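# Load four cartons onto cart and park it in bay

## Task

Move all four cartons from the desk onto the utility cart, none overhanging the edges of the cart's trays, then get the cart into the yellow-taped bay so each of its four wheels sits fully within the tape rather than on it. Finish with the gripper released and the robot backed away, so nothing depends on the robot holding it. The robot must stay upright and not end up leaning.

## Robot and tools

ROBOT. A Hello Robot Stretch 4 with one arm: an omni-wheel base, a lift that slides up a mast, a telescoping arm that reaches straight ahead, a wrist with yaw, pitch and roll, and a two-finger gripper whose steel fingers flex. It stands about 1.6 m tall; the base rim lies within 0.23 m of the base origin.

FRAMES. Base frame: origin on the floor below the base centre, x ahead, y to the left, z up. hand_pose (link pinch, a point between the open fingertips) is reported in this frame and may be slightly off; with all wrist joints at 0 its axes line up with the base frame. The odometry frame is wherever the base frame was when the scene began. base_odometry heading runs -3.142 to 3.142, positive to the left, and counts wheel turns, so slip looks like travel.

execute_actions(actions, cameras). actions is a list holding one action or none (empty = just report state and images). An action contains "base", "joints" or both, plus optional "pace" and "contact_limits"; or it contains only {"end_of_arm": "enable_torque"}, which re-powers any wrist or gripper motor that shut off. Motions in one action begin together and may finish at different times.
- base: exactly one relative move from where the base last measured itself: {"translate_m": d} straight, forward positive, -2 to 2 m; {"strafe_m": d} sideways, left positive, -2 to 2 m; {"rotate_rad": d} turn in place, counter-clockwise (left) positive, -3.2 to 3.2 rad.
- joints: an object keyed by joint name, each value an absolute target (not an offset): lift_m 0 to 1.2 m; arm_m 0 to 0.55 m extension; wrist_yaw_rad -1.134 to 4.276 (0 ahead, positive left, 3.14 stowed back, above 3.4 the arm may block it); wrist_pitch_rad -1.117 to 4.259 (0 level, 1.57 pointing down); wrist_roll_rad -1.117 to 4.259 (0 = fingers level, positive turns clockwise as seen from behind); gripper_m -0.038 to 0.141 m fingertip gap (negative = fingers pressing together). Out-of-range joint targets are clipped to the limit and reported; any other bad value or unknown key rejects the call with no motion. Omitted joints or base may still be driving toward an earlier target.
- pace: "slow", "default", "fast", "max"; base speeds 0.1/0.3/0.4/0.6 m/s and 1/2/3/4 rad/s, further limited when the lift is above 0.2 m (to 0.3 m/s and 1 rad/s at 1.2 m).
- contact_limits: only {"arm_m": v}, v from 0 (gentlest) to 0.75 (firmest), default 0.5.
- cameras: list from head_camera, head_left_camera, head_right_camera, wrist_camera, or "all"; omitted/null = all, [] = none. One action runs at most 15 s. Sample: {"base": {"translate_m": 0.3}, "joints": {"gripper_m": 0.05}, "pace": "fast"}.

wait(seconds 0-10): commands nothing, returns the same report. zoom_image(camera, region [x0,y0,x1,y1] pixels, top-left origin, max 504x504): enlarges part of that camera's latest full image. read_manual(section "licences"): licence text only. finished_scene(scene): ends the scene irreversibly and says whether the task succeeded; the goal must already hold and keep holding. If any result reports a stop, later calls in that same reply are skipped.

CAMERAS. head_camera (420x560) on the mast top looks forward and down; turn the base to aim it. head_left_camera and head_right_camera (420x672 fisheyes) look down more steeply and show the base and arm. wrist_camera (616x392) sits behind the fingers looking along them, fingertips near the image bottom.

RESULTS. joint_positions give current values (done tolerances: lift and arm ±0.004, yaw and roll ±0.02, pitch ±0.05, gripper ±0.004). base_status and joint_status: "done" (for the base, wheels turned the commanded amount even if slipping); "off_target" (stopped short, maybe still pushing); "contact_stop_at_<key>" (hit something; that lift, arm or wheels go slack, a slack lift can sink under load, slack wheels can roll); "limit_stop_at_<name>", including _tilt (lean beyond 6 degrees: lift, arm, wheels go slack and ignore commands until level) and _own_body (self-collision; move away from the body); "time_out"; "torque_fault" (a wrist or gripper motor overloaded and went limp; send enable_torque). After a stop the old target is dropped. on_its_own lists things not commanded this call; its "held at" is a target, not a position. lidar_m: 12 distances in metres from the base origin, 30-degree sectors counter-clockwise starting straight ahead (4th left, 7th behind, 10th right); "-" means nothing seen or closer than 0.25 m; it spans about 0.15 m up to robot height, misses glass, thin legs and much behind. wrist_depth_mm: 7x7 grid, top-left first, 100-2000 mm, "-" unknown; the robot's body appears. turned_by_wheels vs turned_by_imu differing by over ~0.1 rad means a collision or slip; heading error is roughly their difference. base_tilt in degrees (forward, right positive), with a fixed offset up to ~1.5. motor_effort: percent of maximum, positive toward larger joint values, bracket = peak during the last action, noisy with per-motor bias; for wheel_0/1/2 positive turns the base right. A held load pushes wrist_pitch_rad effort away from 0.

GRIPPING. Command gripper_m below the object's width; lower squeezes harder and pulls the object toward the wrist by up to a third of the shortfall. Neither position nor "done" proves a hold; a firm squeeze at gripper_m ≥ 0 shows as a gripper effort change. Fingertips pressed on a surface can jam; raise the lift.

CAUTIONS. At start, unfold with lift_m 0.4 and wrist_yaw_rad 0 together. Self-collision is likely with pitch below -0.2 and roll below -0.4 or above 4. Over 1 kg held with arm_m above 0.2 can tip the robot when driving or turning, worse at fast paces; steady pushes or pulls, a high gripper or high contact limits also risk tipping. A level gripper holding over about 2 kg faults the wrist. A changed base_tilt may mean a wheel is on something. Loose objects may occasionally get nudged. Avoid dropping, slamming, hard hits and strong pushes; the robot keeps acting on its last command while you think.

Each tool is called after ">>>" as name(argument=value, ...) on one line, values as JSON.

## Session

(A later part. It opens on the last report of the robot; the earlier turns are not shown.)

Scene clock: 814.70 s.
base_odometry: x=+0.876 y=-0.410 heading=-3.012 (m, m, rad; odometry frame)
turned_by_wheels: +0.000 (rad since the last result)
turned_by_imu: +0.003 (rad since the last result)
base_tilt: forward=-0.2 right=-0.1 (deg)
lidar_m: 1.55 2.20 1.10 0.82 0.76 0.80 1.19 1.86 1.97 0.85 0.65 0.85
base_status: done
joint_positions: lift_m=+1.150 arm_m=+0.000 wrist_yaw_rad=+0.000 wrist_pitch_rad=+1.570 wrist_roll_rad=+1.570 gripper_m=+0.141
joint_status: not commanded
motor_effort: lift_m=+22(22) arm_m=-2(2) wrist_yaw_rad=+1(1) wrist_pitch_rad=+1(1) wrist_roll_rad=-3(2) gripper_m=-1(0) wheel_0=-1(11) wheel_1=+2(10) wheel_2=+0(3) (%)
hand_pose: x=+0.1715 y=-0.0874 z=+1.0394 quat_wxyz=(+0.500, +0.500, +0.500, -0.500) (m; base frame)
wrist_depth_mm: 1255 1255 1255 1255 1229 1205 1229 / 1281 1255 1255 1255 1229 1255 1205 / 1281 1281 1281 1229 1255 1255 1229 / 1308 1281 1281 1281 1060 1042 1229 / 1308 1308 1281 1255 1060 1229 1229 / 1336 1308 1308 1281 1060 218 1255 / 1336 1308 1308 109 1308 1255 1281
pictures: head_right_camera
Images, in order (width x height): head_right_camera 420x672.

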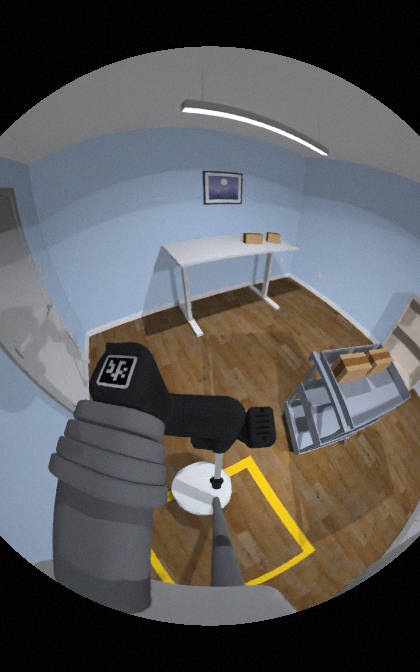

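>>> execute_actions(actions=[{"base": {"rotate_rad": -0.31}, "joints": {"lift_m": 0.88}, "pace": "fast"}], cameras=[])

>>> execute_actions(actions=[{"base": {"translate_m": 1.59}, "pace": "max"}], cameras=[])

>>> execute_actions(actions=[{"base": {"rotate_rad": 0.67}, "joints": {"lift_m": 1.145}, "pace": "fast"}], cameras=["head_camera"])

Scene clock: 824.23 s.
base_odometry: x=+0.876 y=-0.410 heading=+2.962 (m, m, rad; odometry frame)
turned_by_wheels: -0.309 (rad since the last result)
turned_by_imu: -0.317 (rad since the last result)
base_tilt: forward=-0.2 right=+0.0 (deg)
lidar_m: 1.73 1.53 1.63 0.95 0.79 0.77 0.92 1.60 1.87 2.14 0.65 0.67
base_status: done
joint_positions: lift_m=+0.880 arm_m=+0.000 wrist_yaw_rad=+0.000 wrist_pitch_rad=+1.570 wrist_roll_rad=+1.570 gripper_m=+0.141
joint_status: all done
motor_effort: lift_m=+13(21) arm_m=-2(2) wrist_yaw_rad=+2(1) wrist_pitch_rad=+1(1) wrist_roll_rad=-3(2) gripper_m=-1(1) wheel_0=+3(6) wheel_1=+4(9) wheel_2=+4(8) (%)
hand_pose: x=+0.1715 y=-0.0874 z=+0.7701 quat_wxyz=(+0.500, +0.500, +0.500, -0.500) (m; base frame)
wrist_depth_mm: 831 1008 976 960 991 960 946 / 1008 991 1008 976 960 976 960 / 1008 991 991 1008 960 976 946 / 1008 1025 1008 1008 778 768 960 / 1025 1008 1008 809 778 778 976 / 1025 1042 1025 809 788 218 991 / 1042 1042 1042 109 1008 991 991
pictures: none
No camera images: the call's "cameras" was empty. Leave "cameras" out to get every camera's image.

Scene clock: 829.73 s.
base_odometry: x=-0.688 y=-0.127 heading=+2.962 (m, m, rad; odometry frame)
turned_by_wheels: +0.000 (rad since the last result)
turned_by_imu: -0.001 (rad since the last result)
base_tilt: forward=-0.1 right=+0.0 (deg)
lidar_m: 0.37 0.30 0.30 0.37 0.63 1.91 2.26 0.83 0.92 1.86 1.77 0.65
base_status: done
joint_positions: lift_m=+0.880 arm_m=+0.000 wrist_yaw_rad=+0.000 wrist_pitch_rad=+1.570 wrist_roll_rad=+1.570 gripper_m=+0.141
joint_status: not commanded
motor_effort: lift_m=+13(13) arm_m=-2(2) wrist_yaw_rad=+2(1) wrist_pitch_rad=+1(0) wrist_roll_rad=-2(3) gripper_m=+0(2) wheel_0=+1(10) wheel_1=+3(10) wheel_2=-2(13) (%)
hand_pose: x=+0.1715 y=-0.0874 z=+0.7701 quat_wxyz=(+0.500, +0.500, +0.500, -0.500) (m; base frame)
wrist_depth_mm: 1008 991 976 976 960 960 946 / 1008 991 1008 976 960 960 960 / 1008 1008 1008 976 991 976 946 / 1008 1008 1008 976 768 768 976 / 1042 1025 1025 809 788 778 991 / 1042 1025 1025 809 778 218 991 / 1042 1042 1025 109 1008 991 1008
pictures: none
No camera images: the call's "cameras" was empty. Leave "cameras" out to get every camera's image.

Scene clock: 831.47 s.
base_odometry: x=-0.688 y=-0.127 heading=-2.652 (m, m, rad; odometry frame)
turned_by_wheels: +0.669 (rad since the last result)
turned_by_imu: +0.689 (rad since the last result)
base_tilt: forward=-0.2 right=+0.1 (deg)
lidar_m: 0.29 0.32 0.41 1.90 1.96 2.48 0.85 1.02 1.83 1.79 0.54 0.34
base_status: done
joint_positions: lift_m=+1.145 arm_m=+0.000 wrist_yaw_rad=+0.000 wrist_pitch_rad=+1.570 wrist_roll_rad=+1.570 gripper_m=+0.141
joint_status: all done
motor_effort: lift_m=+22(24) arm_m=-2(1) wrist_yaw_rad=+2(2) wrist_pitch_rad=+0(1) wrist_roll_rad=-2(2) gripper_m=-2(0) wheel_0=-4(5) wheel_1=-2(6) wheel_2=-2(11) (%)
hand_pose: x=+0.1715 y=-0.0874 z=+1.0344 quat_wxyz=(+0.500, +0.500, +0.500, -0.500) (m; base frame)
wrist_depth_mm: 314 1205 1205 1229 1229 1205 1205 / 315 1255 1255 1229 1255 1205 1229 / 317 1255 1255 1281 1229 1205 1205 / 320 1281 1281 1255 1042 1025 1229 / 324 322 1281 1281 1042 1229 1229 / 325 325 1255 1255 1060 217 1255 / 329 325 1281 109 1281 1281 1281
pictures: head_camera
Images, in order (width x height): head_camera 420x560.

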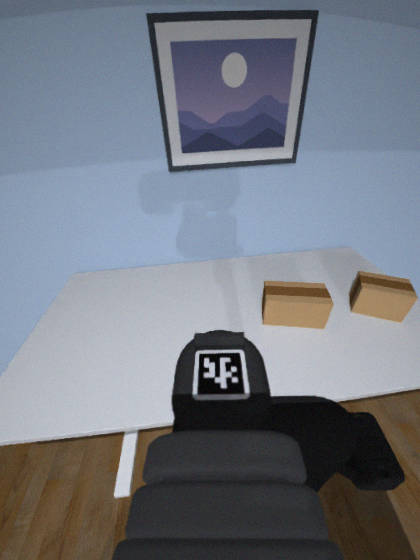

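>>> execute_actions(actions=[{"joints": {"arm_m": 0.45}, "pace": "fast"}], cameras=["wrist_camera"])

Scene clock: 843.10 s.
base_odometry: x=-0.688 y=-0.127 heading=-2.652 (m, m, rad; odometry frame)
turned_by_wheels: +0.000 (rad since the last result)
turned_by_imu: +0.002 (rad since the last result)
base_tilt: forward=-0.2 right=+0.0 (deg)
lidar_m: 0.30 0.31 0.41 1.90 1.98 2.49 0.85 0.99 1.84 1.78 0.52 0.34
base_status: not commanded
joint_positions: lift_m=+1.145 arm_m=+0.449 wrist_yaw_rad=+0.000 wrist_pitch_rad=+1.570 wrist_roll_rad=+1.570 gripper_m=+0.141
joint_status: all done
motor_effort: lift_m=+22(22) arm_m=+5(4) wrist_yaw_rad=+1(0) wrist_pitch_rad=+1(1) wrist_roll_rad=-2(2) gripper_m=+0(2) wheel_0=-5(4) wheel_1=-2(2) wheel_2=-2(2) (%)
hand_pose: x=+0.6205 y=-0.0874 z=+1.0344 quat_wxyz=(+0.500, +0.500, +0.500, -0.500) (m; base frame)
wrist_depth_mm: 312 192 190 190 303 300 298 / 314 193 191 191 304 301 300 / 315 312 193 307 307 304 303 / 319 315 312 310 310 306 303 / 320 317 314 314 310 309 306 / 324 319 319 314 314 217 309 / 325 324 320 109 315 312 312
pictures: wrist_camera
Images, in order (width x height): wrist_camera 616x392.

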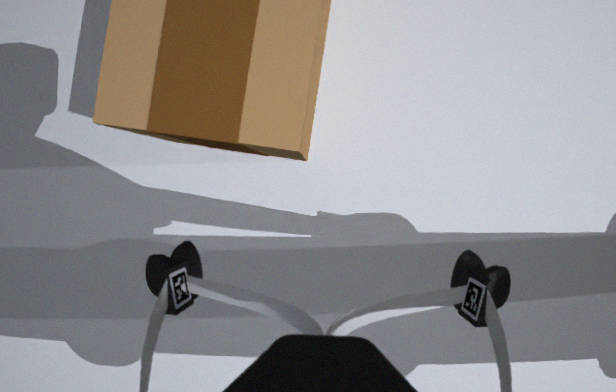

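>>> execute_actions(actions=[{"joints": {"arm_m": 0.25}, "pace": "fast"}], cameras=[])

>>> execute_actions(actions=[{"base": {"rotate_rad": -0.165}, "pace": "fast"}], cameras=[])

>>> execute_actions(actions=[{"base": {"strafe_m": -0.22}, "pace": "fast"}], cameras=["head_camera", "wrist_camera"])

Scene clock: 877.67 s.
base_odometry: x=-0.688 y=-0.127 heading=-2.652 (m, m, rad; odometry frame)
turned_by_wheels: +0.000 (rad since the last result)
turned_by_imu: +0.001 (rad since the last result)
base_tilt: forward=-0.2 right=+0.0 (deg)
lidar_m: 0.30 0.31 0.43 1.89 1.98 2.48 0.84 1.00 1.84 1.77 0.52 0.36
base_status: not commanded
joint_positions: lift_m=+1.145 arm_m=+0.251 wrist_yaw_rad=+0.000 wrist_pitch_rad=+1.570 wrist_roll_rad=+1.570 gripper_m=+0.141
joint_status: all done
motor_effort: lift_m=+22(22) arm_m=-4(6) wrist_yaw_rad=+2(1) wrist_pitch_rad=+0(1) wrist_roll_rad=-1(2) gripper_m=+1(0) wheel_0=-4(4) wheel_1=-2(2) wheel_2=-2(2) (%)
hand_pose: x=+0.4218 y=-0.0874 z=+1.0344 quat_wxyz=(+0.500, +0.500, +0.500, -0.500) (m; base frame)
wrist_depth_mm: 268 309 307 306 1205 1205 1182 / 277 312 309 307 306 1229 1205 / 298 314 310 310 307 1229 1229 / 319 317 314 310 310 1008 1205 / 320 320 314 314 312 1042 1255 / 324 320 317 315 314 217 1255 / 327 324 320 109 317 1255 1255
pictures: none
No camera images: the call's "cameras" was empty. Leave "cameras" out to get every camera's image.

Scene clock: 878.70 s.
base_odometry: x=-0.689 y=-0.127 heading=-2.816 (m, m, rad; odometry frame)
turned_by_wheels: -0.164 (rad since the last result)
turned_by_imu: -0.169 (rad since the last result)
base_tilt: forward=-0.1 right=+0.1 (deg)
lidar_m: 0.32 0.30 0.37 1.89 1.89 2.23 0.83 0.93 1.83 1.81 0.68 0.38
base_status: done
joint_positions: lift_m=+1.145 arm_m=+0.251 wrist_yaw_rad=+0.000 wrist_pitch_rad=+1.570 wrist_roll_rad=+1.570 gripper_m=+0.141
joint_status: not commanded
motor_effort: lift_m=+22(22) arm_m=-5(5) wrist_yaw_rad=+2(2) wrist_pitch_rad=+0(1) wrist_roll_rad=-1(2) gripper_m=-1(1) wheel_0=+3(6) wheel_1=+3(8) wheel_2=+4(7) (%)
hand_pose: x=+0.4218 y=-0.0874 z=+1.0344 quat_wxyz=(+0.500, +0.500, +0.500, -0.500) (m; base frame)
wrist_depth_mm: 310 309 307 306 1205 1205 1205 / 312 312 310 309 1229 1205 1229 / 314 314 312 310 1229 1229 1205 / 317 317 314 310 1042 1042 1229 / 317 319 317 314 1042 1042 1255 / 322 320 317 314 315 218 1229 / 325 322 322 109 315 1255 1255
pictures: none
No camera images: the call's "cameras" was empty. Leave "cameras" out to get every camera's image.

Scene clock: 880.70 s.
base_odometry: x=-0.759 y=+0.082 heading=-2.816 (m, m, rad; odometry frame)
turned_by_wheels: +0.000 (rad since the last result)
turned_by_imu: +0.000 (rad since the last result)
base_tilt: forward=-0.2 right=+0.1 (deg)
lidar_m: 0.36 0.36 0.44 0.75 2.13 0.92 0.86 0.96 1.66 1.56 1.58 0.43
base_status: done
joint_positions: lift_m=+1.145 arm_m=+0.251 wrist_yaw_rad=+0.000 wrist_pitch_rad=+1.570 wrist_roll_rad=+1.570 gripper_m=+0.141
joint_status: not commanded
motor_effort: lift_m=+22(22) arm_m=-4(4) wrist_yaw_rad=+2(2) wrist_pitch_rad=+0(0) wrist_roll_rad=-2(2) gripper_m=+0(1) wheel_0=-1(7) wheel_1=-1(14) wheel_2=+0(3) (%)
hand_pose: x=+0.4218 y=-0.0874 z=+1.0344 quat_wxyz=(+0.500, +0.500, +0.500, -0.500) (m; base frame)
wrist_depth_mm: 312 310 306 1229 1229 1229 1205 / 314 314 310 1255 1229 1229 1205 / 315 312 312 1255 1229 1229 1205 / 319 315 314 1255 1229 1042 1255 / 320 317 315 320 1255 1025 1229 / 322 322 319 317 1255 211 1229 / 319 324 320 108 1281 1281 1255
pictures: head_camera, wrist_camera
Images, in order (width x height): head_camera 420x560, wrist_camera 616x392.

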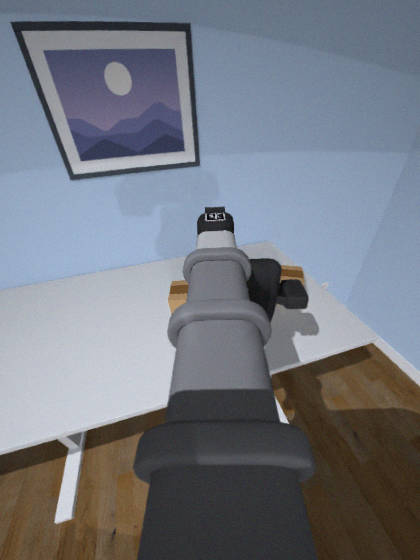

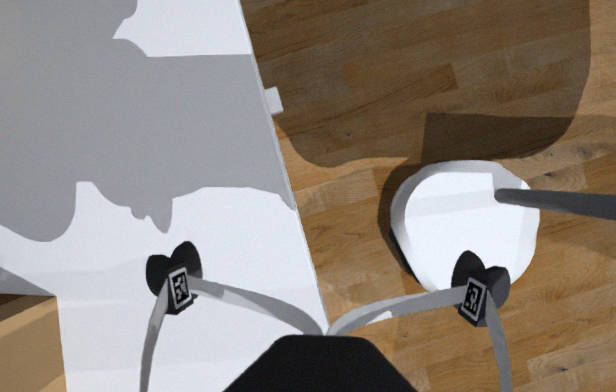

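>>> execute_actions(actions=[{"base": {"strafe_m": -0.07}, "pace": "fast"}], cameras=["head_right_camera", "wrist_camera"])

Scene clock: 894.40 s.
base_odometry: x=-0.781 y=+0.148 heading=-2.816 (m, m, rad; odometry frame)
turned_by_wheels: +0.000 (rad since the last result)
turned_by_imu: +0.001 (rad since the last result)
base_tilt: forward=-0.2 right=+0.0 (deg)
lidar_m: 0.38 0.38 0.46 0.79 2.19 0.88 0.87 0.97 1.56 1.50 1.50 0.49
base_status: done
joint_positions: lift_m=+1.145 arm_m=+0.251 wrist_yaw_rad=+0.000 wrist_pitch_rad=+1.570 wrist_roll_rad=+1.570 gripper_m=+0.141
joint_status: not commanded
motor_effort: lift_m=+22(22) arm_m=-4(4) wrist_yaw_rad=+2(2) wrist_pitch_rad=+0(0) wrist_roll_rad=-2(1) gripper_m=-1(2) wheel_0=+2(12) wheel_1=+1(11) wheel_2=+0(0) (%)
hand_pose: x=+0.4218 y=-0.0874 z=+1.0344 quat_wxyz=(+0.500, +0.500, +0.500, -0.500) (m; base frame)
wrist_depth_mm: 312 309 309 1229 1205 1229 1205 / 314 310 309 1255 1229 1229 1205 / 317 315 312 1229 1255 1229 1229 / 317 317 314 1281 1229 1042 1229 / 320 319 317 1255 1255 1042 1255 / 325 320 317 317 1255 217 1255 / 327 324 320 109 1255 1281 1255
pictures: head_right_camera, wrist_camera
Images, in order (width x height): head_right_camera 420x672, wrist_camera 616x392.

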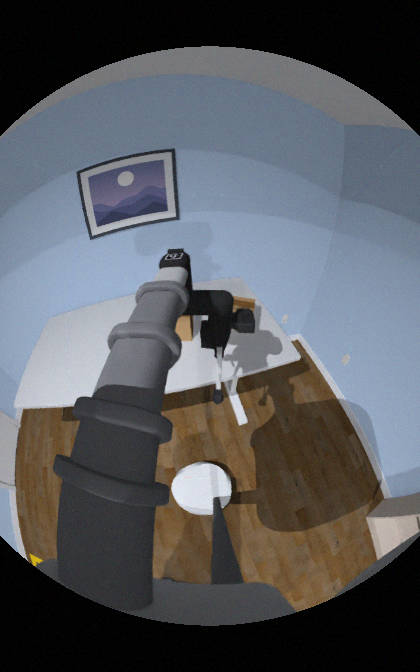

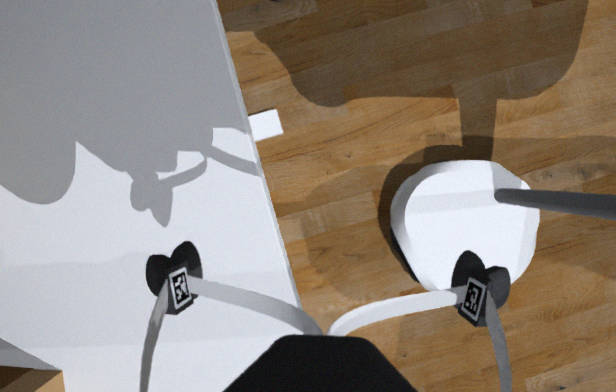

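>>> execute_actions(actions=[{"joints": {"arm_m": 0.42}}], cameras=["wrist_camera"])

Scene clock: 902.10 s.
base_odometry: x=-0.781 y=+0.148 heading=-2.816 (m, m, rad; odometry frame)
turned_by_wheels: +0.000 (rad since the last result)
turned_by_imu: +0.001 (rad since the last result)
base_tilt: forward=-0.1 right=+0.0 (deg)
lidar_m: 0.39 0.37 0.47 0.80 2.20 0.87 0.88 0.95 1.58 1.51 1.50 0.48
base_status: not commanded
joint_positions: lift_m=+1.145 arm_m=+0.419 wrist_yaw_rad=+0.000 wrist_pitch_rad=+1.570 wrist_roll_rad=+1.570 gripper_m=+0.141
joint_status: all done
motor_effort: lift_m=+22(22) arm_m=+5(5) wrist_yaw_rad=+2(2) wrist_pitch_rad=+1(0) wrist_roll_rad=-2(2) gripper_m=+0(2) wheel_0=+1(1) wheel_1=+1(1) wheel_2=+0(0) (%)
hand_pose: x=+0.5904 y=-0.0874 z=+1.0344 quat_wxyz=(+0.500, +0.500, +0.500, -0.500) (m; base frame)
wrist_depth_mm: 194 277 307 304 301 1229 1205 / 195 264 309 306 306 1229 1205 / 200 285 310 309 306 1229 1229 / 211 307 312 310 309 1025 1025 / 222 317 314 314 312 310 1042 / 324 322 319 314 310 218 1255 / 327 324 320 109 315 314 1255
pictures: wrist_camera
Images, in order (width x height): wrist_camera 616x392.

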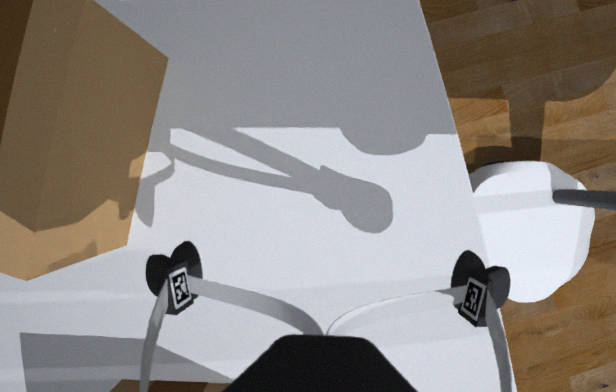

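>>> execute_actions(actions=[{"joints": {"arm_m": 0.3}, "pace": "fast"}], cameras=[])

>>> execute_actions(actions=[{"base": {"strafe_m": 0.31}, "pace": "fast"}], cameras=[])

>>> execute_actions(actions=[{"joints": {"arm_m": 0.45}, "pace": "fast"}], cameras=["wrist_camera"])

Scene clock: 936.00 s.
base_odometry: x=-0.781 y=+0.148 heading=-2.816 (m, m, rad; odometry frame)
turned_by_wheels: +0.000 (rad since the last result)
turned_by_imu: +0.001 (rad since the last result)
base_tilt: forward=-0.1 right=+0.1 (deg)
lidar_m: 0.40 0.38 0.46 0.81 2.19 0.89 0.86 0.96 1.58 1.50 1.51 0.46
base_status: not commanded
joint_positions: lift_m=+1.145 arm_m=+0.301 wrist_yaw_rad=+0.000 wrist_pitch_rad=+1.570 wrist_roll_rad=+1.570 gripper_m=+0.141
joint_status: all done
motor_effort: lift_m=+22(22) arm_m=-4(5) wrist_yaw_rad=+2(1) wrist_pitch_rad=+0(1) wrist_roll_rad=-2(2) gripper_m=-1(2) wheel_0=+1(2) wheel_1=+1(1) wheel_2=+0(0) (%)
hand_pose: x=+0.4719 y=-0.0874 z=+1.0344 quat_wxyz=(+0.500, +0.500, +0.500, -0.500) (m; base frame)
wrist_depth_mm: 312 309 309 1229 1229 1205 1182 / 312 312 309 1205 1229 1205 1182 / 314 315 312 310 1255 1229 1205 / 317 315 314 312 1255 1025 1025 / 320 319 315 314 1255 1025 1255 / 324 319 317 314 1255 218 1255 / 325 322 320 109 1281 1281 1229
pictures: none
No camera images: the call's "cameras" was empty. Leave "cameras" out to get every camera's image.

Scene clock: 938.30 s.
base_odometry: x=-0.682 y=-0.146 heading=-2.816 (m, m, rad; odometry frame)
turned_by_wheels: +0.000 (rad since the last result)
turned_by_imu: +0.001 (rad since the last result)
base_tilt: forward=-0.1 right=+0.0 (deg)
lidar_m: 0.31 0.29 0.38 1.89 1.87 2.21 0.86 0.94 1.87 1.80 0.68 0.38
base_status: done
joint_positions: lift_m=+1.145 arm_m=+0.301 wrist_yaw_rad=+0.000 wrist_pitch_rad=+1.570 wrist_roll_rad=+1.570 gripper_m=+0.141
joint_status: not commanded
motor_effort: lift_m=+21(22) arm_m=-4(4) wrist_yaw_rad=+2(2) wrist_pitch_rad=+0(0) wrist_roll_rad=-2(2) gripper_m=-1(0) wheel_0=-2(10) wheel_1=+1(14) wheel_2=+0(0) (%)
hand_pose: x=+0.4719 y=-0.0874 z=+1.0344 quat_wxyz=(+0.500, +0.500, +0.500, -0.500) (m; base frame)
wrist_depth_mm: 248 309 307 304 1205 1160 1205 / 249 309 307 307 306 1229 1205 / 250 314 312 309 307 1229 1229 / 250 315 314 312 310 1042 1025 / 249 319 317 314 314 1042 1229 / 325 322 319 315 314 218 1255 / 325 322 320 109 314 315 1281
pictures: none
No camera images: the call's "cameras" was empty. Leave "cameras" out to get every camera's image.

Scene clock: 939.60 s.
base_odometry: x=-0.682 y=-0.146 heading=-2.816 (m, m, rad; odometry frame)
turned_by_wheels: +0.000 (rad since the last result)
turned_by_imu: +0.000 (rad since the last result)
base_tilt: forward=-0.3 right=+0.1 (deg)
lidar_m: 0.28 0.30 0.35 1.90 1.88 2.21 0.86 0.94 1.89 1.79 0.67 0.37
base_status: not commanded
joint_positions: lift_m=+1.145 arm_m=+0.449 wrist_yaw_rad=+0.000 wrist_pitch_rad=+1.570 wrist_roll_rad=+1.570 gripper_m=+0.141
joint_status: all done
motor_effort: lift_m=+21(21) arm_m=+4(5) wrist_yaw_rad=+1(3) wrist_pitch_rad=+0(3) wrist_roll_rad=-2(2) gripper_m=-1(2) wheel_0=-1(2) wheel_1=+1(1) wheel_2=+0(0) (%)
hand_pose: x=+0.6203 y=-0.0874 z=+1.0344 quat_wxyz=(+0.500, +0.500, +0.500, -0.500) (m; base frame)
wrist_depth_mm: 193 191 191 304 304 301 298 / 195 193 199 306 306 303 300 / 195 194 247 309 307 304 301 / 196 196 312 310 307 307 303 / 198 198 315 314 310 307 307 / 324 217 317 314 312 217 309 / 325 324 322 109 317 312 314
pictures: wrist_camera
Images, in order (width x height): wrist_camera 616x392.

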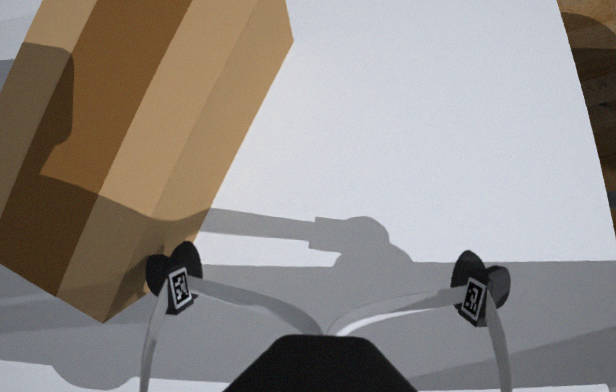

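>>> execute_actions(actions=[{"joints": {"arm_m": 0.36, "lift_m": 1.198}}], cameras=["wrist_camera", "head_right_camera"])

Scene clock: 969.83 s.
base_odometry: x=-0.682 y=-0.146 heading=-2.816 (m, m, rad; odometry frame)
turned_by_wheels: +0.000 (rad since the last result)
turned_by_imu: +0.001 (rad since the last result)
base_tilt: forward=-0.3 right=+0.1 (deg)
lidar_m: 0.30 0.31 0.35 1.90 1.88 2.20 0.85 0.92 1.87 1.80 0.68 0.38
base_status: not commanded
joint_positions: lift_m=+1.198 arm_m=+0.361 wrist_yaw_rad=+0.000 wrist_pitch_rad=+1.570 wrist_roll_rad=+1.570 gripper_m=+0.141
joint_status: all done
motor_effort: lift_m=+22(23) arm_m=-5(5) wrist_yaw_rad=+2(1) wrist_pitch_rad=+0(0) wrist_roll_rad=-2(2) gripper_m=+1(0) wheel_0=-2(1) wheel_1=+1(1) wheel_2=+0(0) (%)
hand_pose: x=+0.5319 y=-0.0874 z=+1.0873 quat_wxyz=(+0.500, +0.500, +0.500, -0.500) (m; base frame)
wrist_depth_mm: 245 245 359 357 355 1281 1255 / 248 263 362 357 357 1281 1255 / 249 301 364 362 357 1281 1281 / 252 349 368 366 364 1060 1060 / 270 370 370 366 364 362 1281 / 377 375 370 366 366 218 1336 / 382 377 375 109 368 366 1308
pictures: head_right_camera, wrist_camera
Images, in order (width x height): head_right_camera 420x672, wrist_camera 616x392.

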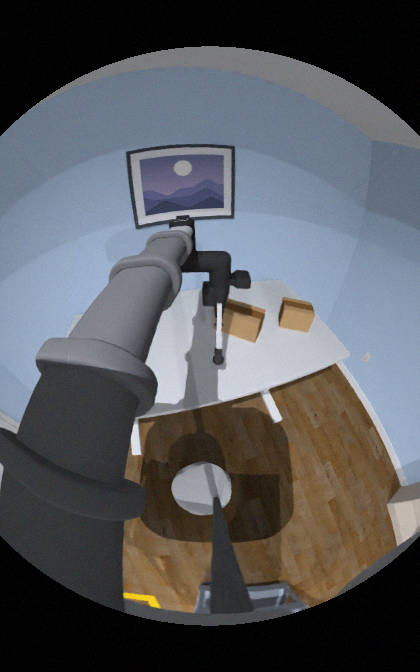

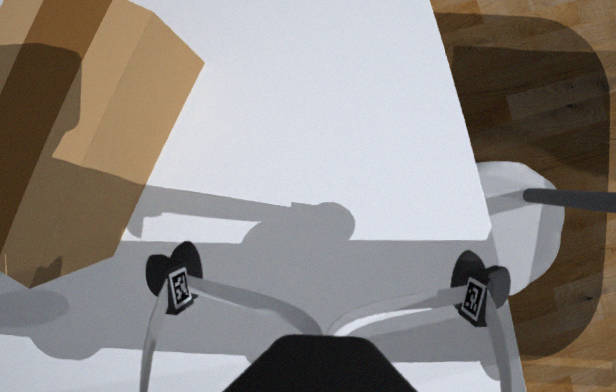

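>>> execute_actions(actions=[{"base": {"rotate_rad": -0.424}, "joints": {"lift_m": 1.145}, "pace": "fast"}], cameras=[])

>>> execute_actions(actions=[{"base": {"translate_m": 0.05}, "joints": {"arm_m": 0.5}}], cameras=["wrist_camera"])

Scene clock: 1009.17 s.
base_odometry: x=-0.682 y=-0.146 heading=+3.044 (m, m, rad; odometry frame)
turned_by_wheels: -0.423 (rad since the last result)
turned_by_imu: -0.434 (rad since the last result)
base_tilt: forward=-0.2 right=+0.0 (deg)
lidar_m: 0.33 0.29 0.30 0.36 1.89 1.89 2.36 0.84 0.97 1.89 1.80 0.59
base_status: done
joint_positions: lift_m=+1.145 arm_m=+0.361 wrist_yaw_rad=+0.000 wrist_pitch_rad=+1.570 wrist_roll_rad=+1.570 gripper_m=+0.141
joint_status: all done
motor_effort: lift_m=+13(20) arm_m=-4(4) wrist_yaw_rad=+2(2) wrist_pitch_rad=+0(0) wrist_roll_rad=-2(2) gripper_m=+0(0) wheel_0=+4(6) wheel_1=+2(6) wheel_2=+3(8) (%)
hand_pose: x=+0.5319 y=-0.0874 z=+1.0351 quat_wxyz=(+0.500, +0.500, +0.500, -0.500) (m; base frame)
wrist_depth_mm: 310 310 1255 1229 1229 1205 1229 / 315 312 1255 1229 1229 1205 1205 / 317 315 310 1255 1229 1255 1205 / 320 317 314 314 1229 1025 1042 / 320 319 315 314 1255 1025 1042 / 327 322 320 314 314 218 1255 / 325 324 320 109 315 1255 1255
pictures: none
No camera images: the call's "cameras" was empty. Leave "cameras" out to get every camera's image.

Scene clock: 1010.63 s.
base_odometry: x=-0.732 y=-0.141 heading=+3.044 (m, m, rad; odometry frame)
turned_by_wheels: +0.000 (rad since the last result)
turned_by_imu: +0.001 (rad since the last result)
base_tilt: forward=-0.2 right=+0.0 (deg)
lidar_m: 0.29 0.25 0.26 0.31 0.69 1.94 2.38 0.92 1.00 1.86 1.76 0.50
base_status: done
joint_positions: lift_m=+1.145 arm_m=+0.499 wrist_yaw_rad=+0.000 wrist_pitch_rad=+1.570 wrist_roll_rad=+1.570 gripper_m=+0.141
joint_status: all done
motor_effort: lift_m=+13(13) arm_m=+5(5) wrist_yaw_rad=+1(2) wrist_pitch_rad=+0(1) wrist_roll_rad=-2(2) gripper_m=-2(1) wheel_0=+4(6) wheel_1=+2(6) wheel_2=-2(10) (%)
hand_pose: x=+0.6704 y=-0.0874 z=+1.0351 quat_wxyz=(+0.500, +0.500, +0.500, -0.500) (m; base frame)
wrist_depth_mm: 312 310 307 306 303 1205 1205 / 232 310 309 307 306 1229 1205 / 213 310 310 309 306 306 1229 / 206 296 314 310 309 307 1008 / 200 264 315 314 312 307 306 / 202 244 317 315 315 218 309 / 325 324 322 109 317 312 310
pictures: wrist_camera
Images, in order (width x height): wrist_camera 616x392.

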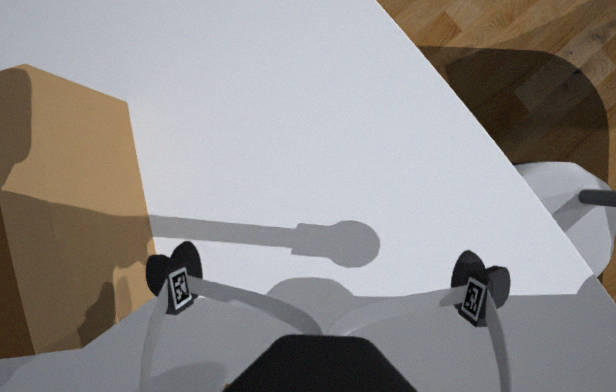

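>>> execute_actions(actions=[], cameras=["head_right_camera", "head_left_camera"])

Scene clock: 1035.67 s.
base_odometry: x=-0.732 y=-0.141 heading=+3.044 (m, m, rad; odometry frame)
turned_by_wheels: +0.000 (rad since the last result)
turned_by_imu: +0.001 (rad since the last result)
base_tilt: forward=-0.2 right=+0.0 (deg)
lidar_m: 0.31 0.25 0.25 0.34 0.67 1.94 2.35 0.90 1.02 1.90 1.77 0.51
base_status: done
joint_positions: lift_m=+1.145 arm_m=+0.499 wrist_yaw_rad=+0.000 wrist_pitch_rad=+1.570 wrist_roll_rad=+1.570 gripper_m=+0.141
joint_status: all done
motor_effort: lift_m=+13(13) arm_m=+5(5) wrist_yaw_rad=+1(2) wrist_pitch_rad=+1(1) wrist_roll_rad=-2(2) gripper_m=+0(1) wheel_0=+4(6) wheel_1=+2(6) wheel_2=-2(10) (%)
hand_pose: x=+0.6704 y=-0.0874 z=+1.0351 quat_wxyz=(+0.500, +0.500, +0.500, -0.500) (m; base frame)
wrist_depth_mm: 312 310 307 306 303 1205 1205 / 233 310 309 307 304 1205 1205 / 213 310 310 309 306 306 1229 / 206 294 314 312 309 307 1025 / 200 264 315 314 310 309 307 / 201 243 319 315 312 218 310 / 327 324 320 109 315 314 310
pictures: head_left_camera, head_right_camera
Images, in order (width x height): head_left_camera 420x672, head_right_camera 420x672.

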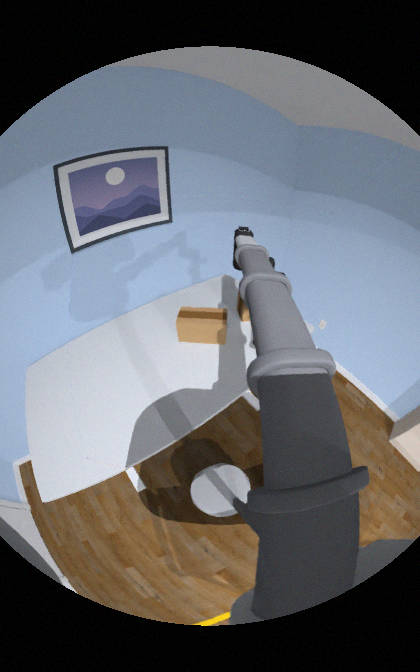

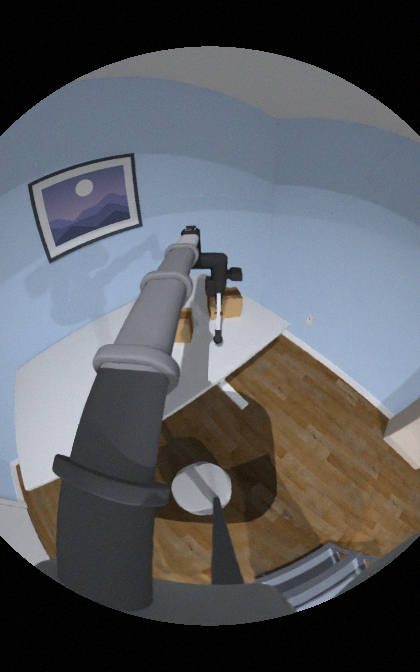

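>>> execute_actions(actions=[{"joints": {"arm_m": 0.3}, "pace": "fast"}], cameras=[])

>>> execute_actions(actions=[{"base": {"strafe_m": -0.30}, "pace": "fast"}], cameras=[])

>>> execute_actions(actions=[{"base": {"translate_m": 0.16}, "pace": "fast"}], cameras=[])

>>> execute_actions(actions=[{"base": {"rotate_rad": 0.214}, "pace": "fast"}], cameras=["head_camera", "wrist_camera"])

Scene clock: 1083.30 s.
base_odometry: x=-0.732 y=-0.141 heading=+3.044 (m, m, rad; odometry frame)
turned_by_wheels: +0.000 (rad since the last result)
turned_by_imu: +0.001 (rad since the last result)
base_tilt: forward=-0.1 right=-0.1 (deg)
lidar_m: 0.31 0.26 0.28 0.32 0.66 1.94 2.38 0.89 1.02 1.87 1.76 0.52
base_status: not commanded
joint_positions: lift_m=+1.145 arm_m=+0.301 wrist_yaw_rad=+0.000 wrist_pitch_rad=+1.570 wrist_roll_rad=+1.570 gripper_m=+0.141
joint_status: all done
motor_effort: lift_m=+13(13) arm_m=-4(3) wrist_yaw_rad=+2(1) wrist_pitch_rad=+0(0) wrist_roll_rad=-2(2) gripper_m=-2(1) wheel_0=+3(3) wheel_1=+2(2) wheel_2=-2(2) (%)
hand_pose: x=+0.4718 y=-0.0874 z=+1.0351 quat_wxyz=(+0.500, +0.500, +0.500, -0.500) (m; base frame)
wrist_depth_mm: 314 312 1255 1229 1229 1229 1229 / 317 312 1255 1229 1229 1205 1229 / 319 314 312 1229 1229 1229 1229 / 320 317 315 1255 1205 1025 1008 / 322 319 319 314 1255 1042 1255 / 325 322 319 314 315 218 1255 / 327 324 320 109 317 1255 1255
pictures: none
No camera images: the call's "cameras" was empty. Leave "cameras" out to get every camera's image.

Scene clock: 1085.57 s.
base_odometry: x=-0.703 y=+0.158 heading=+3.044 (m, m, rad; odometry frame)
turned_by_wheels: +0.000 (rad since the last result)
turned_by_imu: +0.000 (rad since the last result)
base_tilt: forward=-0.2 right=+0.0 (deg)
lidar_m: 0.52 0.45 0.46 0.61 2.17 2.19 0.81 0.79 2.80 1.58 1.53 1.54
base_status: done
joint_positions: lift_m=+1.145 arm_m=+0.301 wrist_yaw_rad=+0.000 wrist_pitch_rad=+1.570 wrist_roll_rad=+1.570 gripper_m=+0.141
joint_status: not commanded
motor_effort: lift_m=+13(13) arm_m=-4(4) wrist_yaw_rad=+3(2) wrist_pitch_rad=-1(0) wrist_roll_rad=-1(2) gripper_m=-1(2) wheel_0=+2(12) wheel_1=-1(16) wheel_2=+0(2) (%)
hand_pose: x=+0.4718 y=-0.0874 z=+1.0351 quat_wxyz=(+0.500, +0.500, +0.500, -0.500) (m; base frame)
wrist_depth_mm: 1281 1229 1229 1255 1229 1205 1205 / 1255 1281 1255 1255 1229 1205 1229 / 1255 1255 1281 1255 1229 1229 1205 / 1308 1255 1255 1255 1229 1025 1025 / 325 1308 1255 1255 1255 1060 1255 / 324 340 1281 1281 1229 218 1255 / 327 325 1308 109 1255 1281 1255
pictures: none
No camera images: the call's "cameras" was empty. Leave "cameras" out to get every camera's image.

Scene clock: 1087.40 s.
base_odometry: x=-0.862 y=+0.173 heading=+3.045 (m, m, rad; odometry frame)
turned_by_wheels: +0.000 (rad since the last result)
turned_by_imu: +0.000 (rad since the last result)
base_tilt: forward=-0.2 right=+0.0 (deg)
lidar_m: 0.40 0.32 0.34 0.45 0.87 2.26 0.95 0.95 2.10 1.57 1.43 1.44
base_status: done
joint_positions: lift_m=+1.145 arm_m=+0.301 wrist_yaw_rad=+0.000 wrist_pitch_rad=+1.570 wrist_roll_rad=+1.570 gripper_m=+0.141
joint_status: not commanded
motor_effort: lift_m=+13(13) arm_m=-4(4) wrist_yaw_rad=+2(2) wrist_pitch_rad=-1(0) wrist_roll_rad=-2(1) gripper_m=-2(1) wheel_0=+3(7) wheel_1=+1(6) wheel_2=-3(13) (%)
hand_pose: x=+0.4718 y=-0.0874 z=+1.0351 quat_wxyz=(+0.500, +0.500, +0.500, -0.500) (m; base frame)
wrist_depth_mm: 1255 1229 1229 1229 1229 1205 1205 / 1281 1255 1229 1229 1229 1255 1229 / 1281 1281 1255 1255 1229 1229 1205 / 1281 317 1255 1255 1255 1025 1042 / 324 319 317 1255 1255 1025 1229 / 324 322 319 1255 1229 218 1255 / 327 324 324 109 1281 1281 1255
pictures: none
No camera images: the call's "cameras" was empty. Leave "cameras" out to get every camera's image.

Scene clock: 1088.53 s.
base_odometry: x=-0.862 y=+0.173 heading=-3.025 (m, m, rad; odometry frame)
turned_by_wheels: +0.213 (rad since the last result)
turned_by_imu: +0.220 (rad since the last result)
base_tilt: forward=-0.1 right=+0.1 (deg)
lidar_m: 0.36 0.33 0.36 0.51 2.26 2.40 0.95 0.97 1.59 1.49 1.43 0.47
base_status: done
joint_positions: lift_m=+1.145 arm_m=+0.301 wrist_yaw_rad=+0.000 wrist_pitch_rad=+1.570 wrist_roll_rad=+1.570 gripper_m=+0.141
joint_status: not commanded
motor_effort: lift_m=+13(13) arm_m=-4(4) wrist_yaw_rad=+2(2) wrist_pitch_rad=+0(0) wrist_roll_rad=-2(2) gripper_m=+0(2) wheel_0=-3(7) wheel_1=-3(1) wheel_2=-4(9) (%)
hand_pose: x=+0.4718 y=-0.0874 z=+1.0351 quat_wxyz=(+0.500, +0.500, +0.500, -0.500) (m; base frame)
wrist_depth_mm: 1255 310 309 1229 1205 1229 1205 / 314 312 309 1281 1229 1229 1229 / 315 314 312 1255 1229 1229 1205 / 322 315 315 312 1255 1025 1025 / 322 320 315 314 1255 1042 1255 / 297 322 319 315 1281 217 1255 / 282 324 322 109 1255 1281 1229
pictures: head_camera, wrist_camera
Images, in order (width x height): head_camera 420x560, wrist_camera 616x392.

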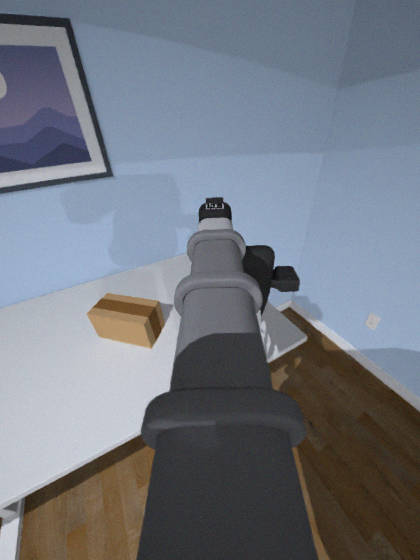

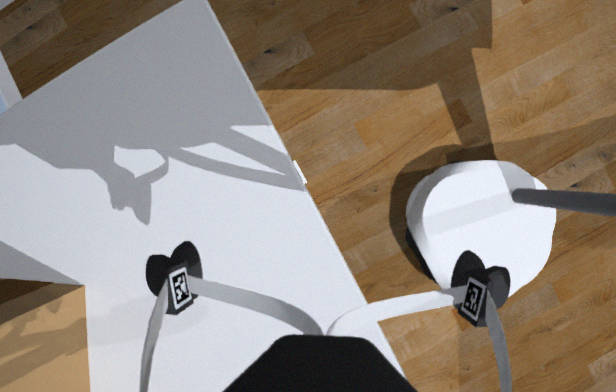

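>>> execute_actions(actions=[{"base": {"strafe_m": -0.035}}], cameras=[])

>>> execute_actions(actions=[{"base": {"translate_m": 0.03}, "joints": {"arm_m": 0.45}}], cameras=["wrist_camera"])

Scene clock: 1098.70 s.
base_odometry: x=-0.866 y=+0.208 heading=-3.025 (m, m, rad; odometry frame)
turned_by_wheels: +0.000 (rad since the last result)
turned_by_imu: +0.001 (rad since the last result)
base_tilt: forward=-0.1 right=+0.0 (deg)
lidar_m: 0.35 0.34 0.39 0.56 2.28 2.40 0.95 0.97 1.54 1.46 1.41 0.55
base_status: done
joint_positions: lift_m=+1.145 arm_m=+0.301 wrist_yaw_rad=+0.000 wrist_pitch_rad=+1.570 wrist_roll_rad=+1.570 gripper_m=+0.141
joint_status: not commanded
motor_effort: lift_m=+13(13) arm_m=-4(4) wrist_yaw_rad=+2(2) wrist_pitch_rad=+0(0) wrist_roll_rad=-1(2) gripper_m=+0(1) wheel_0=+0(11) wheel_1=-1(11) wheel_2=+0(2) (%)
hand_pose: x=+0.4718 y=-0.0874 z=+1.0351 quat_wxyz=(+0.500, +0.500, +0.500, -0.500) (m; base frame)
wrist_depth_mm: 1255 1255 1255 1229 1229 1205 1205 / 1281 314 312 1255 1205 1229 1182 / 317 315 314 1255 1255 1229 1229 / 320 317 314 1281 1255 1042 1025 / 320 319 315 317 1255 1042 1255 / 322 320 319 315 1255 217 1255 / 283 324 322 109 1255 1281 1255
pictures: none
No camera images: the call's "cameras" was empty. Leave "cameras" out to get every camera's image.

Scene clock: 1100.20 s.
base_odometry: x=-0.896 y=+0.204 heading=-3.026 (m, m, rad; odometry frame)
turned_by_wheels: +0.000 (rad since the last result)
turned_by_imu: +0.000 (rad since the last result)
base_tilt: forward=-0.2 right=+0.1 (deg)
lidar_m: 0.34 0.32 0.35 0.51 2.29 2.44 0.98 1.00 1.55 1.43 1.37 0.47
base_status: done
joint_positions: lift_m=+1.145 arm_m=+0.449 wrist_yaw_rad=+0.000 wrist_pitch_rad=+1.570 wrist_roll_rad=+1.570 gripper_m=+0.141
joint_status: all done
motor_effort: lift_m=+13(13) arm_m=+5(5) wrist_yaw_rad=+1(2) wrist_pitch_rad=+1(0) wrist_roll_rad=-2(2) gripper_m=-2(1) wheel_0=+1(7) wheel_1=+1(4) wheel_2=-2(11) (%)
hand_pose: x=+0.6204 y=-0.0874 z=+1.0351 quat_wxyz=(+0.500, +0.500, +0.500, -0.500) (m; base frame)
wrist_depth_mm: 1255 1255 1229 1229 1229 1205 1205 / 1255 1255 1229 1229 304 1229 1205 / 1138 1281 312 309 307 1205 1229 / 1025 317 314 312 310 309 1025 / 320 319 317 314 310 309 1042 / 325 320 317 314 314 218 1025 / 327 291 274 109 315 314 312
pictures: wrist_camera
Images, in order (width x height): wrist_camera 616x392.

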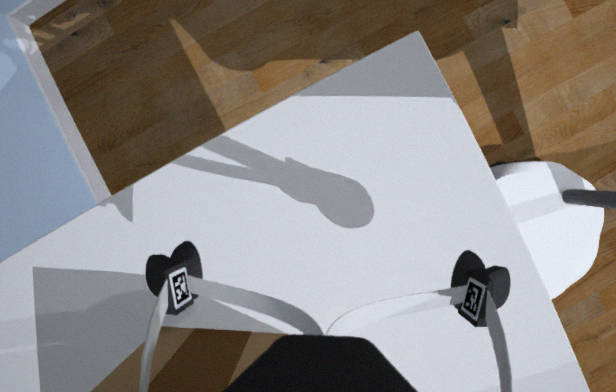

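>>> execute_actions(actions=[{"base": {"strafe_m": -0.01}, "joints": {"arm_m": 0.527}}], cameras=["wrist_camera"])

Scene clock: 1108.13 s.
base_odometry: x=-0.897 y=+0.214 heading=-3.025 (m, m, rad; odometry frame)
turned_by_wheels: +0.000 (rad since the last result)
turned_by_imu: +0.001 (rad since the last result)
base_tilt: forward=-0.1 right=+0.1 (deg)
lidar_m: 0.36 0.32 0.36 0.51 2.28 2.46 0.95 0.98 1.54 1.45 1.39 0.50
base_status: done
joint_positions: lift_m=+1.145 arm_m=+0.526 wrist_yaw_rad=+0.000 wrist_pitch_rad=+1.570 wrist_roll_rad=+1.570 gripper_m=+0.141
joint_status: all done
motor_effort: lift_m=+13(13) arm_m=+5(4) wrist_yaw_rad=+1(1) wrist_pitch_rad=+1(1) wrist_roll_rad=-1(2) gripper_m=-1(0) wheel_0=+2(9) wheel_1=-2(9) wheel_2=+0(3) (%)
hand_pose: x=+0.6974 y=-0.0874 z=+1.0351 quat_wxyz=(+0.500, +0.500, +0.500, -0.500) (m; base frame)
wrist_depth_mm: 1255 1255 1229 1229 1229 1205 1182 / 1182 1255 1281 1229 1229 301 1255 / 1025 1255 1255 1255 306 304 1042 / 931 1281 1255 310 309 306 307 / 831 320 315 315 310 309 307 / 324 320 319 315 315 218 309 / 329 324 320 109 315 314 310
pictures: wrist_camera
Images, in order (width x height): wrist_camera 616x392.

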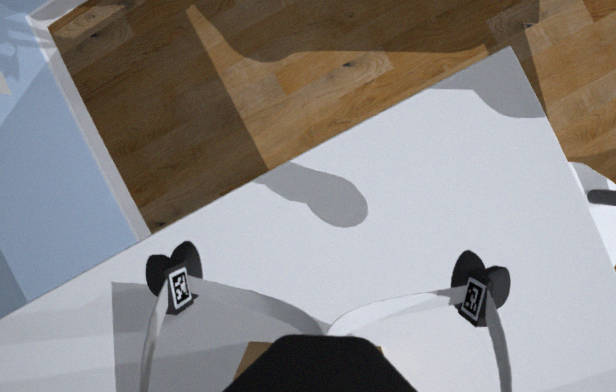

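>>> execute_actions(actions=[{"base": {"strafe_m": 0.13}}], cameras=["wrist_camera"])

Scene clock: 1115.33 s.
base_odometry: x=-0.882 y=+0.085 heading=-3.025 (m, m, rad; odometry frame)
turned_by_wheels: +0.000 (rad since the last result)
turned_by_imu: +0.002 (rad since the last result)
base_tilt: forward=+0.0 right=+0.1 (deg)
lidar_m: 0.28 0.26 0.28 0.45 2.19 2.34 0.98 1.03 1.70 1.54 1.49 0.40
base_status: done
joint_positions: lift_m=+1.145 arm_m=+0.526 wrist_yaw_rad=+0.000 wrist_pitch_rad=+1.570 wrist_roll_rad=+1.570 gripper_m=+0.141
joint_status: not commanded
motor_effort: lift_m=+13(13) arm_m=+4(5) wrist_yaw_rad=+1(2) wrist_pitch_rad=+1(1) wrist_roll_rad=-1(2) gripper_m=-1(1) wheel_0=-1(11) wheel_1=+1(10) wheel_2=+0(0) (%)
hand_pose: x=+0.6974 y=-0.0874 z=+1.0351 quat_wxyz=(+0.500, +0.500, +0.500, -0.500) (m; base frame)
wrist_depth_mm: 1182 1255 1229 306 303 300 300 / 1042 1255 310 306 306 301 300 / 317 314 312 309 306 306 304 / 317 317 312 194 194 307 306 / 320 319 196 194 193 309 307 / 324 320 198 196 195 218 310 / 325 324 200 109 196 314 312
pictures: wrist_camera
Images, in order (width x height): wrist_camera 616x392.

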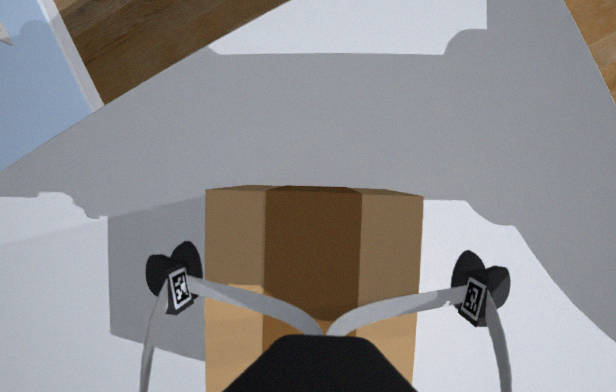

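>>> execute_actions(actions=[{"base": {"strafe_m": 0.04}, "pace": "slow"}], cameras=["wrist_camera"])

Scene clock: 1127.70 s.
base_odometry: x=-0.877 y=+0.045 heading=-3.025 (m, m, rad; odometry frame)
turned_by_wheels: +0.000 (rad since the last result)
turned_by_imu: +0.002 (rad since the last result)
base_tilt: forward=-0.1 right=-0.1 (deg)
lidar_m: 0.26 0.25 0.27 0.41 2.16 2.29 1.00 1.01 1.74 1.59 1.51 0.37
base_status: done
joint_positions: lift_m=+1.145 arm_m=+0.526 wrist_yaw_rad=+0.000 wrist_pitch_rad=+1.570 wrist_roll_rad=+1.570 gripper_m=+0.141
joint_status: not commanded
motor_effort: lift_m=+13(13) arm_m=+5(5) wrist_yaw_rad=+1(1) wrist_pitch_rad=+1(1) wrist_roll_rad=-1(2) gripper_m=-1(1) wheel_0=-2(8) wheel_1=+5(12) wheel_2=+0(0) (%)
hand_pose: x=+0.6974 y=-0.0874 z=+1.0351 quat_wxyz=(+0.500, +0.500, +0.500, -0.500) (m; base frame)
wrist_depth_mm: 1160 1229 307 306 301 301 297 / 931 312 309 307 306 301 300 / 315 314 193 191 190 306 303 / 319 315 195 193 193 307 306 / 322 319 196 195 194 310 307 / 324 322 198 195 195 218 310 / 325 324 199 109 196 314 312
pictures: wrist_camera
Images, in order (width x height): wrist_camera 616x392.

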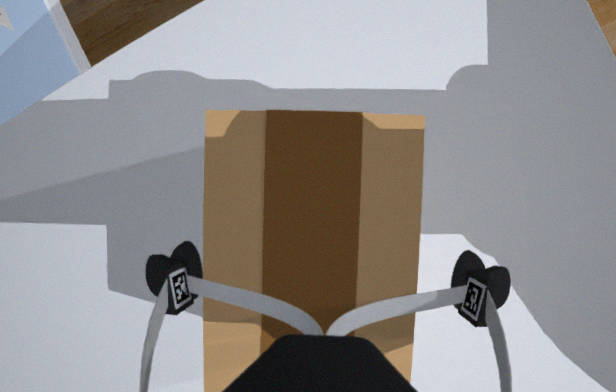

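>>> execute_actions(actions=[{"joints": {"gripper_m": 0.0}}], cameras=[])

>>> execute_actions(actions=[{"joints": {"lift_m": 1.198}}], cameras=[])

>>> execute_actions(actions=[{"joints": {"arm_m": 0.05}}], cameras=["head_right_camera"])

Scene clock: 1134.03 s.
base_odometry: x=-0.877 y=+0.045 heading=-3.025 (m, m, rad; odometry frame)
turned_by_wheels: +0.000 (rad since the last result)
turned_by_imu: +0.002 (rad since the last result)
base_tilt: forward=-0.1 right=+0.0 (deg)
lidar_m: 0.26 0.25 0.25 0.38 2.16 2.28 0.97 1.01 1.76 1.59 1.51 0.35
base_status: not commanded
joint_positions: lift_m=+1.145 arm_m=+0.526 wrist_yaw_rad=+0.000 wrist_pitch_rad=+1.570 wrist_roll_rad=+1.570 gripper_m=+0.001
joint_status: all done
motor_effort: lift_m=+14(14) arm_m=+4(5) wrist_yaw_rad=+0(0) wrist_pitch_rad=+2(6) wrist_roll_rad=-2(2) gripper_m=-35(36) wheel_0=-2(2) wheel_1=+5(5) wheel_2=+0(0) (%)
hand_pose: x=+0.6975 y=-0.0874 z=+1.0350 quat_wxyz=(+0.501, +0.500, +0.500, -0.499) (m; base frame)
wrist_depth_mm: 1160 1229 304 304 300 300 298 / 904 310 306 304 303 301 300 / 314 312 164 162 161 301 301 / 315 315 165 163 162 304 303 / 320 319 166 163 163 307 306 / 322 171 166 165 163 166 309 / 325 320 167 109 163 310 310
pictures: none
No camera images: the call's "cameras" was empty. Leave "cameras" out to get every camera's image.

Scene clock: 1135.17 s.
base_odometry: x=-0.877 y=+0.045 heading=-3.025 (m, m, rad; odometry frame)
turned_by_wheels: +0.000 (rad since the last result)
turned_by_imu: +0.000 (rad since the last result)
base_tilt: forward=-0.2 right=+0.0 (deg)
lidar_m: 0.27 0.25 0.25 0.39 2.16 2.29 0.99 1.01 1.72 1.62 1.53 0.37
base_status: not commanded
joint_positions: lift_m=+1.197 arm_m=+0.526 wrist_yaw_rad=+0.000 wrist_pitch_rad=+1.570 wrist_roll_rad=+1.570 gripper_m=+0.001
joint_status: all done
motor_effort: lift_m=+24(25) arm_m=+4(4) wrist_yaw_rad=+1(1) wrist_pitch_rad=+1(1) wrist_roll_rad=-2(2) gripper_m=-37(36) wheel_0=-2(2) wheel_1=+5(5) wheel_2=+0(0) (%)
hand_pose: x=+0.6975 y=-0.0874 z=+1.0872 quat_wxyz=(+0.501, +0.500, +0.500, -0.499) (m; base frame)
wrist_depth_mm: 1182 1281 359 353 351 349 349 / 1008 364 359 355 353 353 351 / 368 366 164 162 161 353 353 / 370 368 165 163 162 357 357 / 373 370 166 163 163 359 359 / 375 171 166 165 163 166 362 / 379 377 167 109 163 364 362
pictures: none
No camera images: the call's "cameras" was empty. Leave "cameras" out to get every camera's image.

Scene clock: 1137.63 s.
base_odometry: x=-0.877 y=+0.045 heading=-3.025 (m, m, rad; odometry frame)
turned_by_wheels: +0.000 (rad since the last result)
turned_by_imu: +0.001 (rad since the last result)
base_tilt: forward=-0.2 right=+0.1 (deg)
lidar_m: 0.25 0.25 0.28 0.37 2.15 2.29 1.00 1.00 1.73 1.60 1.53 0.25
base_status: not commanded
joint_positions: lift_m=+1.197 arm_m=+0.051 wrist_yaw_rad=+0.000 wrist_pitch_rad=+1.570 wrist_roll_rad=+1.570 gripper_m=+0.001
joint_status: all done
motor_effort: lift_m=+24(24) arm_m=-5(5) wrist_yaw_rad=+2(1) wrist_pitch_rad=-1(2) wrist_roll_rad=-2(1) gripper_m=-36(35) wheel_0=-2(2) wheel_1=+5(5) wheel_2=+0(0) (%)
hand_pose: x=+0.2219 y=-0.0874 z=+1.0872 quat_wxyz=(+0.500, +0.500, +0.500, -0.500) (m; base frame)
wrist_depth_mm: 366 1336 1308 1308 1281 1281 1255 / 366 1281 1308 1281 1255 1281 1229 / 370 377 164 163 161 1255 1281 / 373 373 165 163 162 699 1281 / 377 375 166 164 163 1308 1308 / 379 171 167 165 163 166 1308 / 384 379 167 109 163 1336 1308
pictures: head_right_camera
Images, in order (width x height): head_right_camera 420x672.

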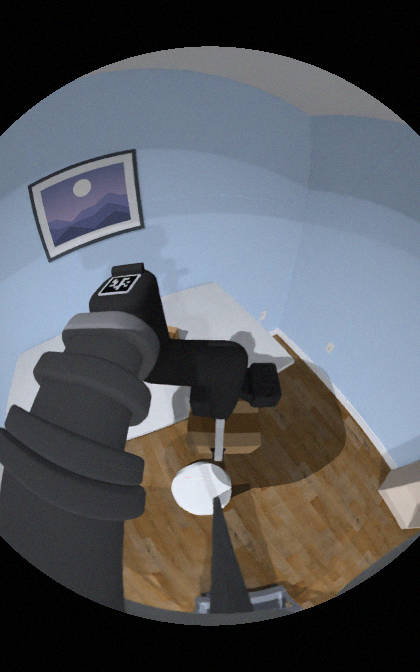

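>>> execute_actions(actions=[{"base": {"rotate_rad": -2.82}, "pace": "fast"}], cameras=["head_left_camera"])

Scene clock: 1164.87 s.
base_odometry: x=-0.877 y=+0.045 heading=+0.439 (m, m, rad; odometry frame)
turned_by_wheels: -2.819 (rad since the last result)
turned_by_imu: -2.898 (rad since the last result)
base_tilt: forward=-0.2 right=+0.0 (deg)
lidar_m: 0.99 1.10 1.71 1.52 0.50 0.28 0.26 0.25 0.32 0.62 2.16 0.25
base_status: done
joint_positions: lift_m=+1.197 arm_m=+0.051 wrist_yaw_rad=+0.000 wrist_pitch_rad=+1.570 wrist_roll_rad=+1.570 gripper_m=+0.001
joint_status: not commanded
motor_effort: lift_m=+24(24) arm_m=-4(4) wrist_yaw_rad=+2(2) wrist_pitch_rad=+1(1) wrist_roll_rad=-2(1) gripper_m=-36(36) wheel_0=+3(7) wheel_1=+4(9) wheel_2=+5(7) (%)
hand_pose: x=+0.2220 y=-0.0874 z=+1.0872 quat_wxyz=(+0.500, +0.500, +0.500, -0.500) (m; base frame)
wrist_depth_mm: 1308 1281 1308 1281 1281 1281 1255 / 1308 1308 1281 1308 1255 1281 1255 / 1182 1336 164 162 161 1281 1281 / 1182 1336 165 163 161 707 1308 / 1182 1308 166 163 163 1308 1308 / 1229 170 166 165 163 166 1308 / 1366 1366 167 109 164 1281 1308
pictures: head_left_camera
Images, in order (width x height): head_left_camera 420x672.

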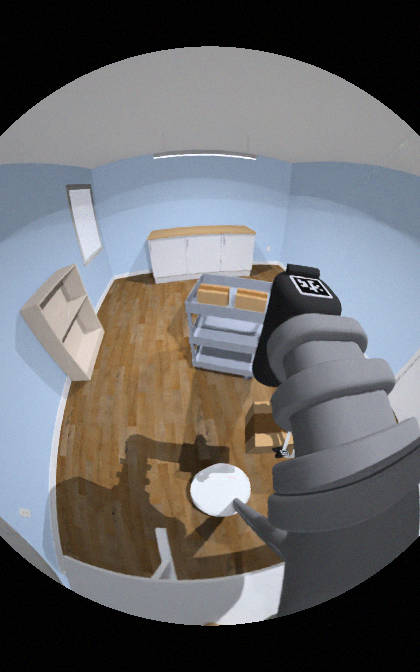

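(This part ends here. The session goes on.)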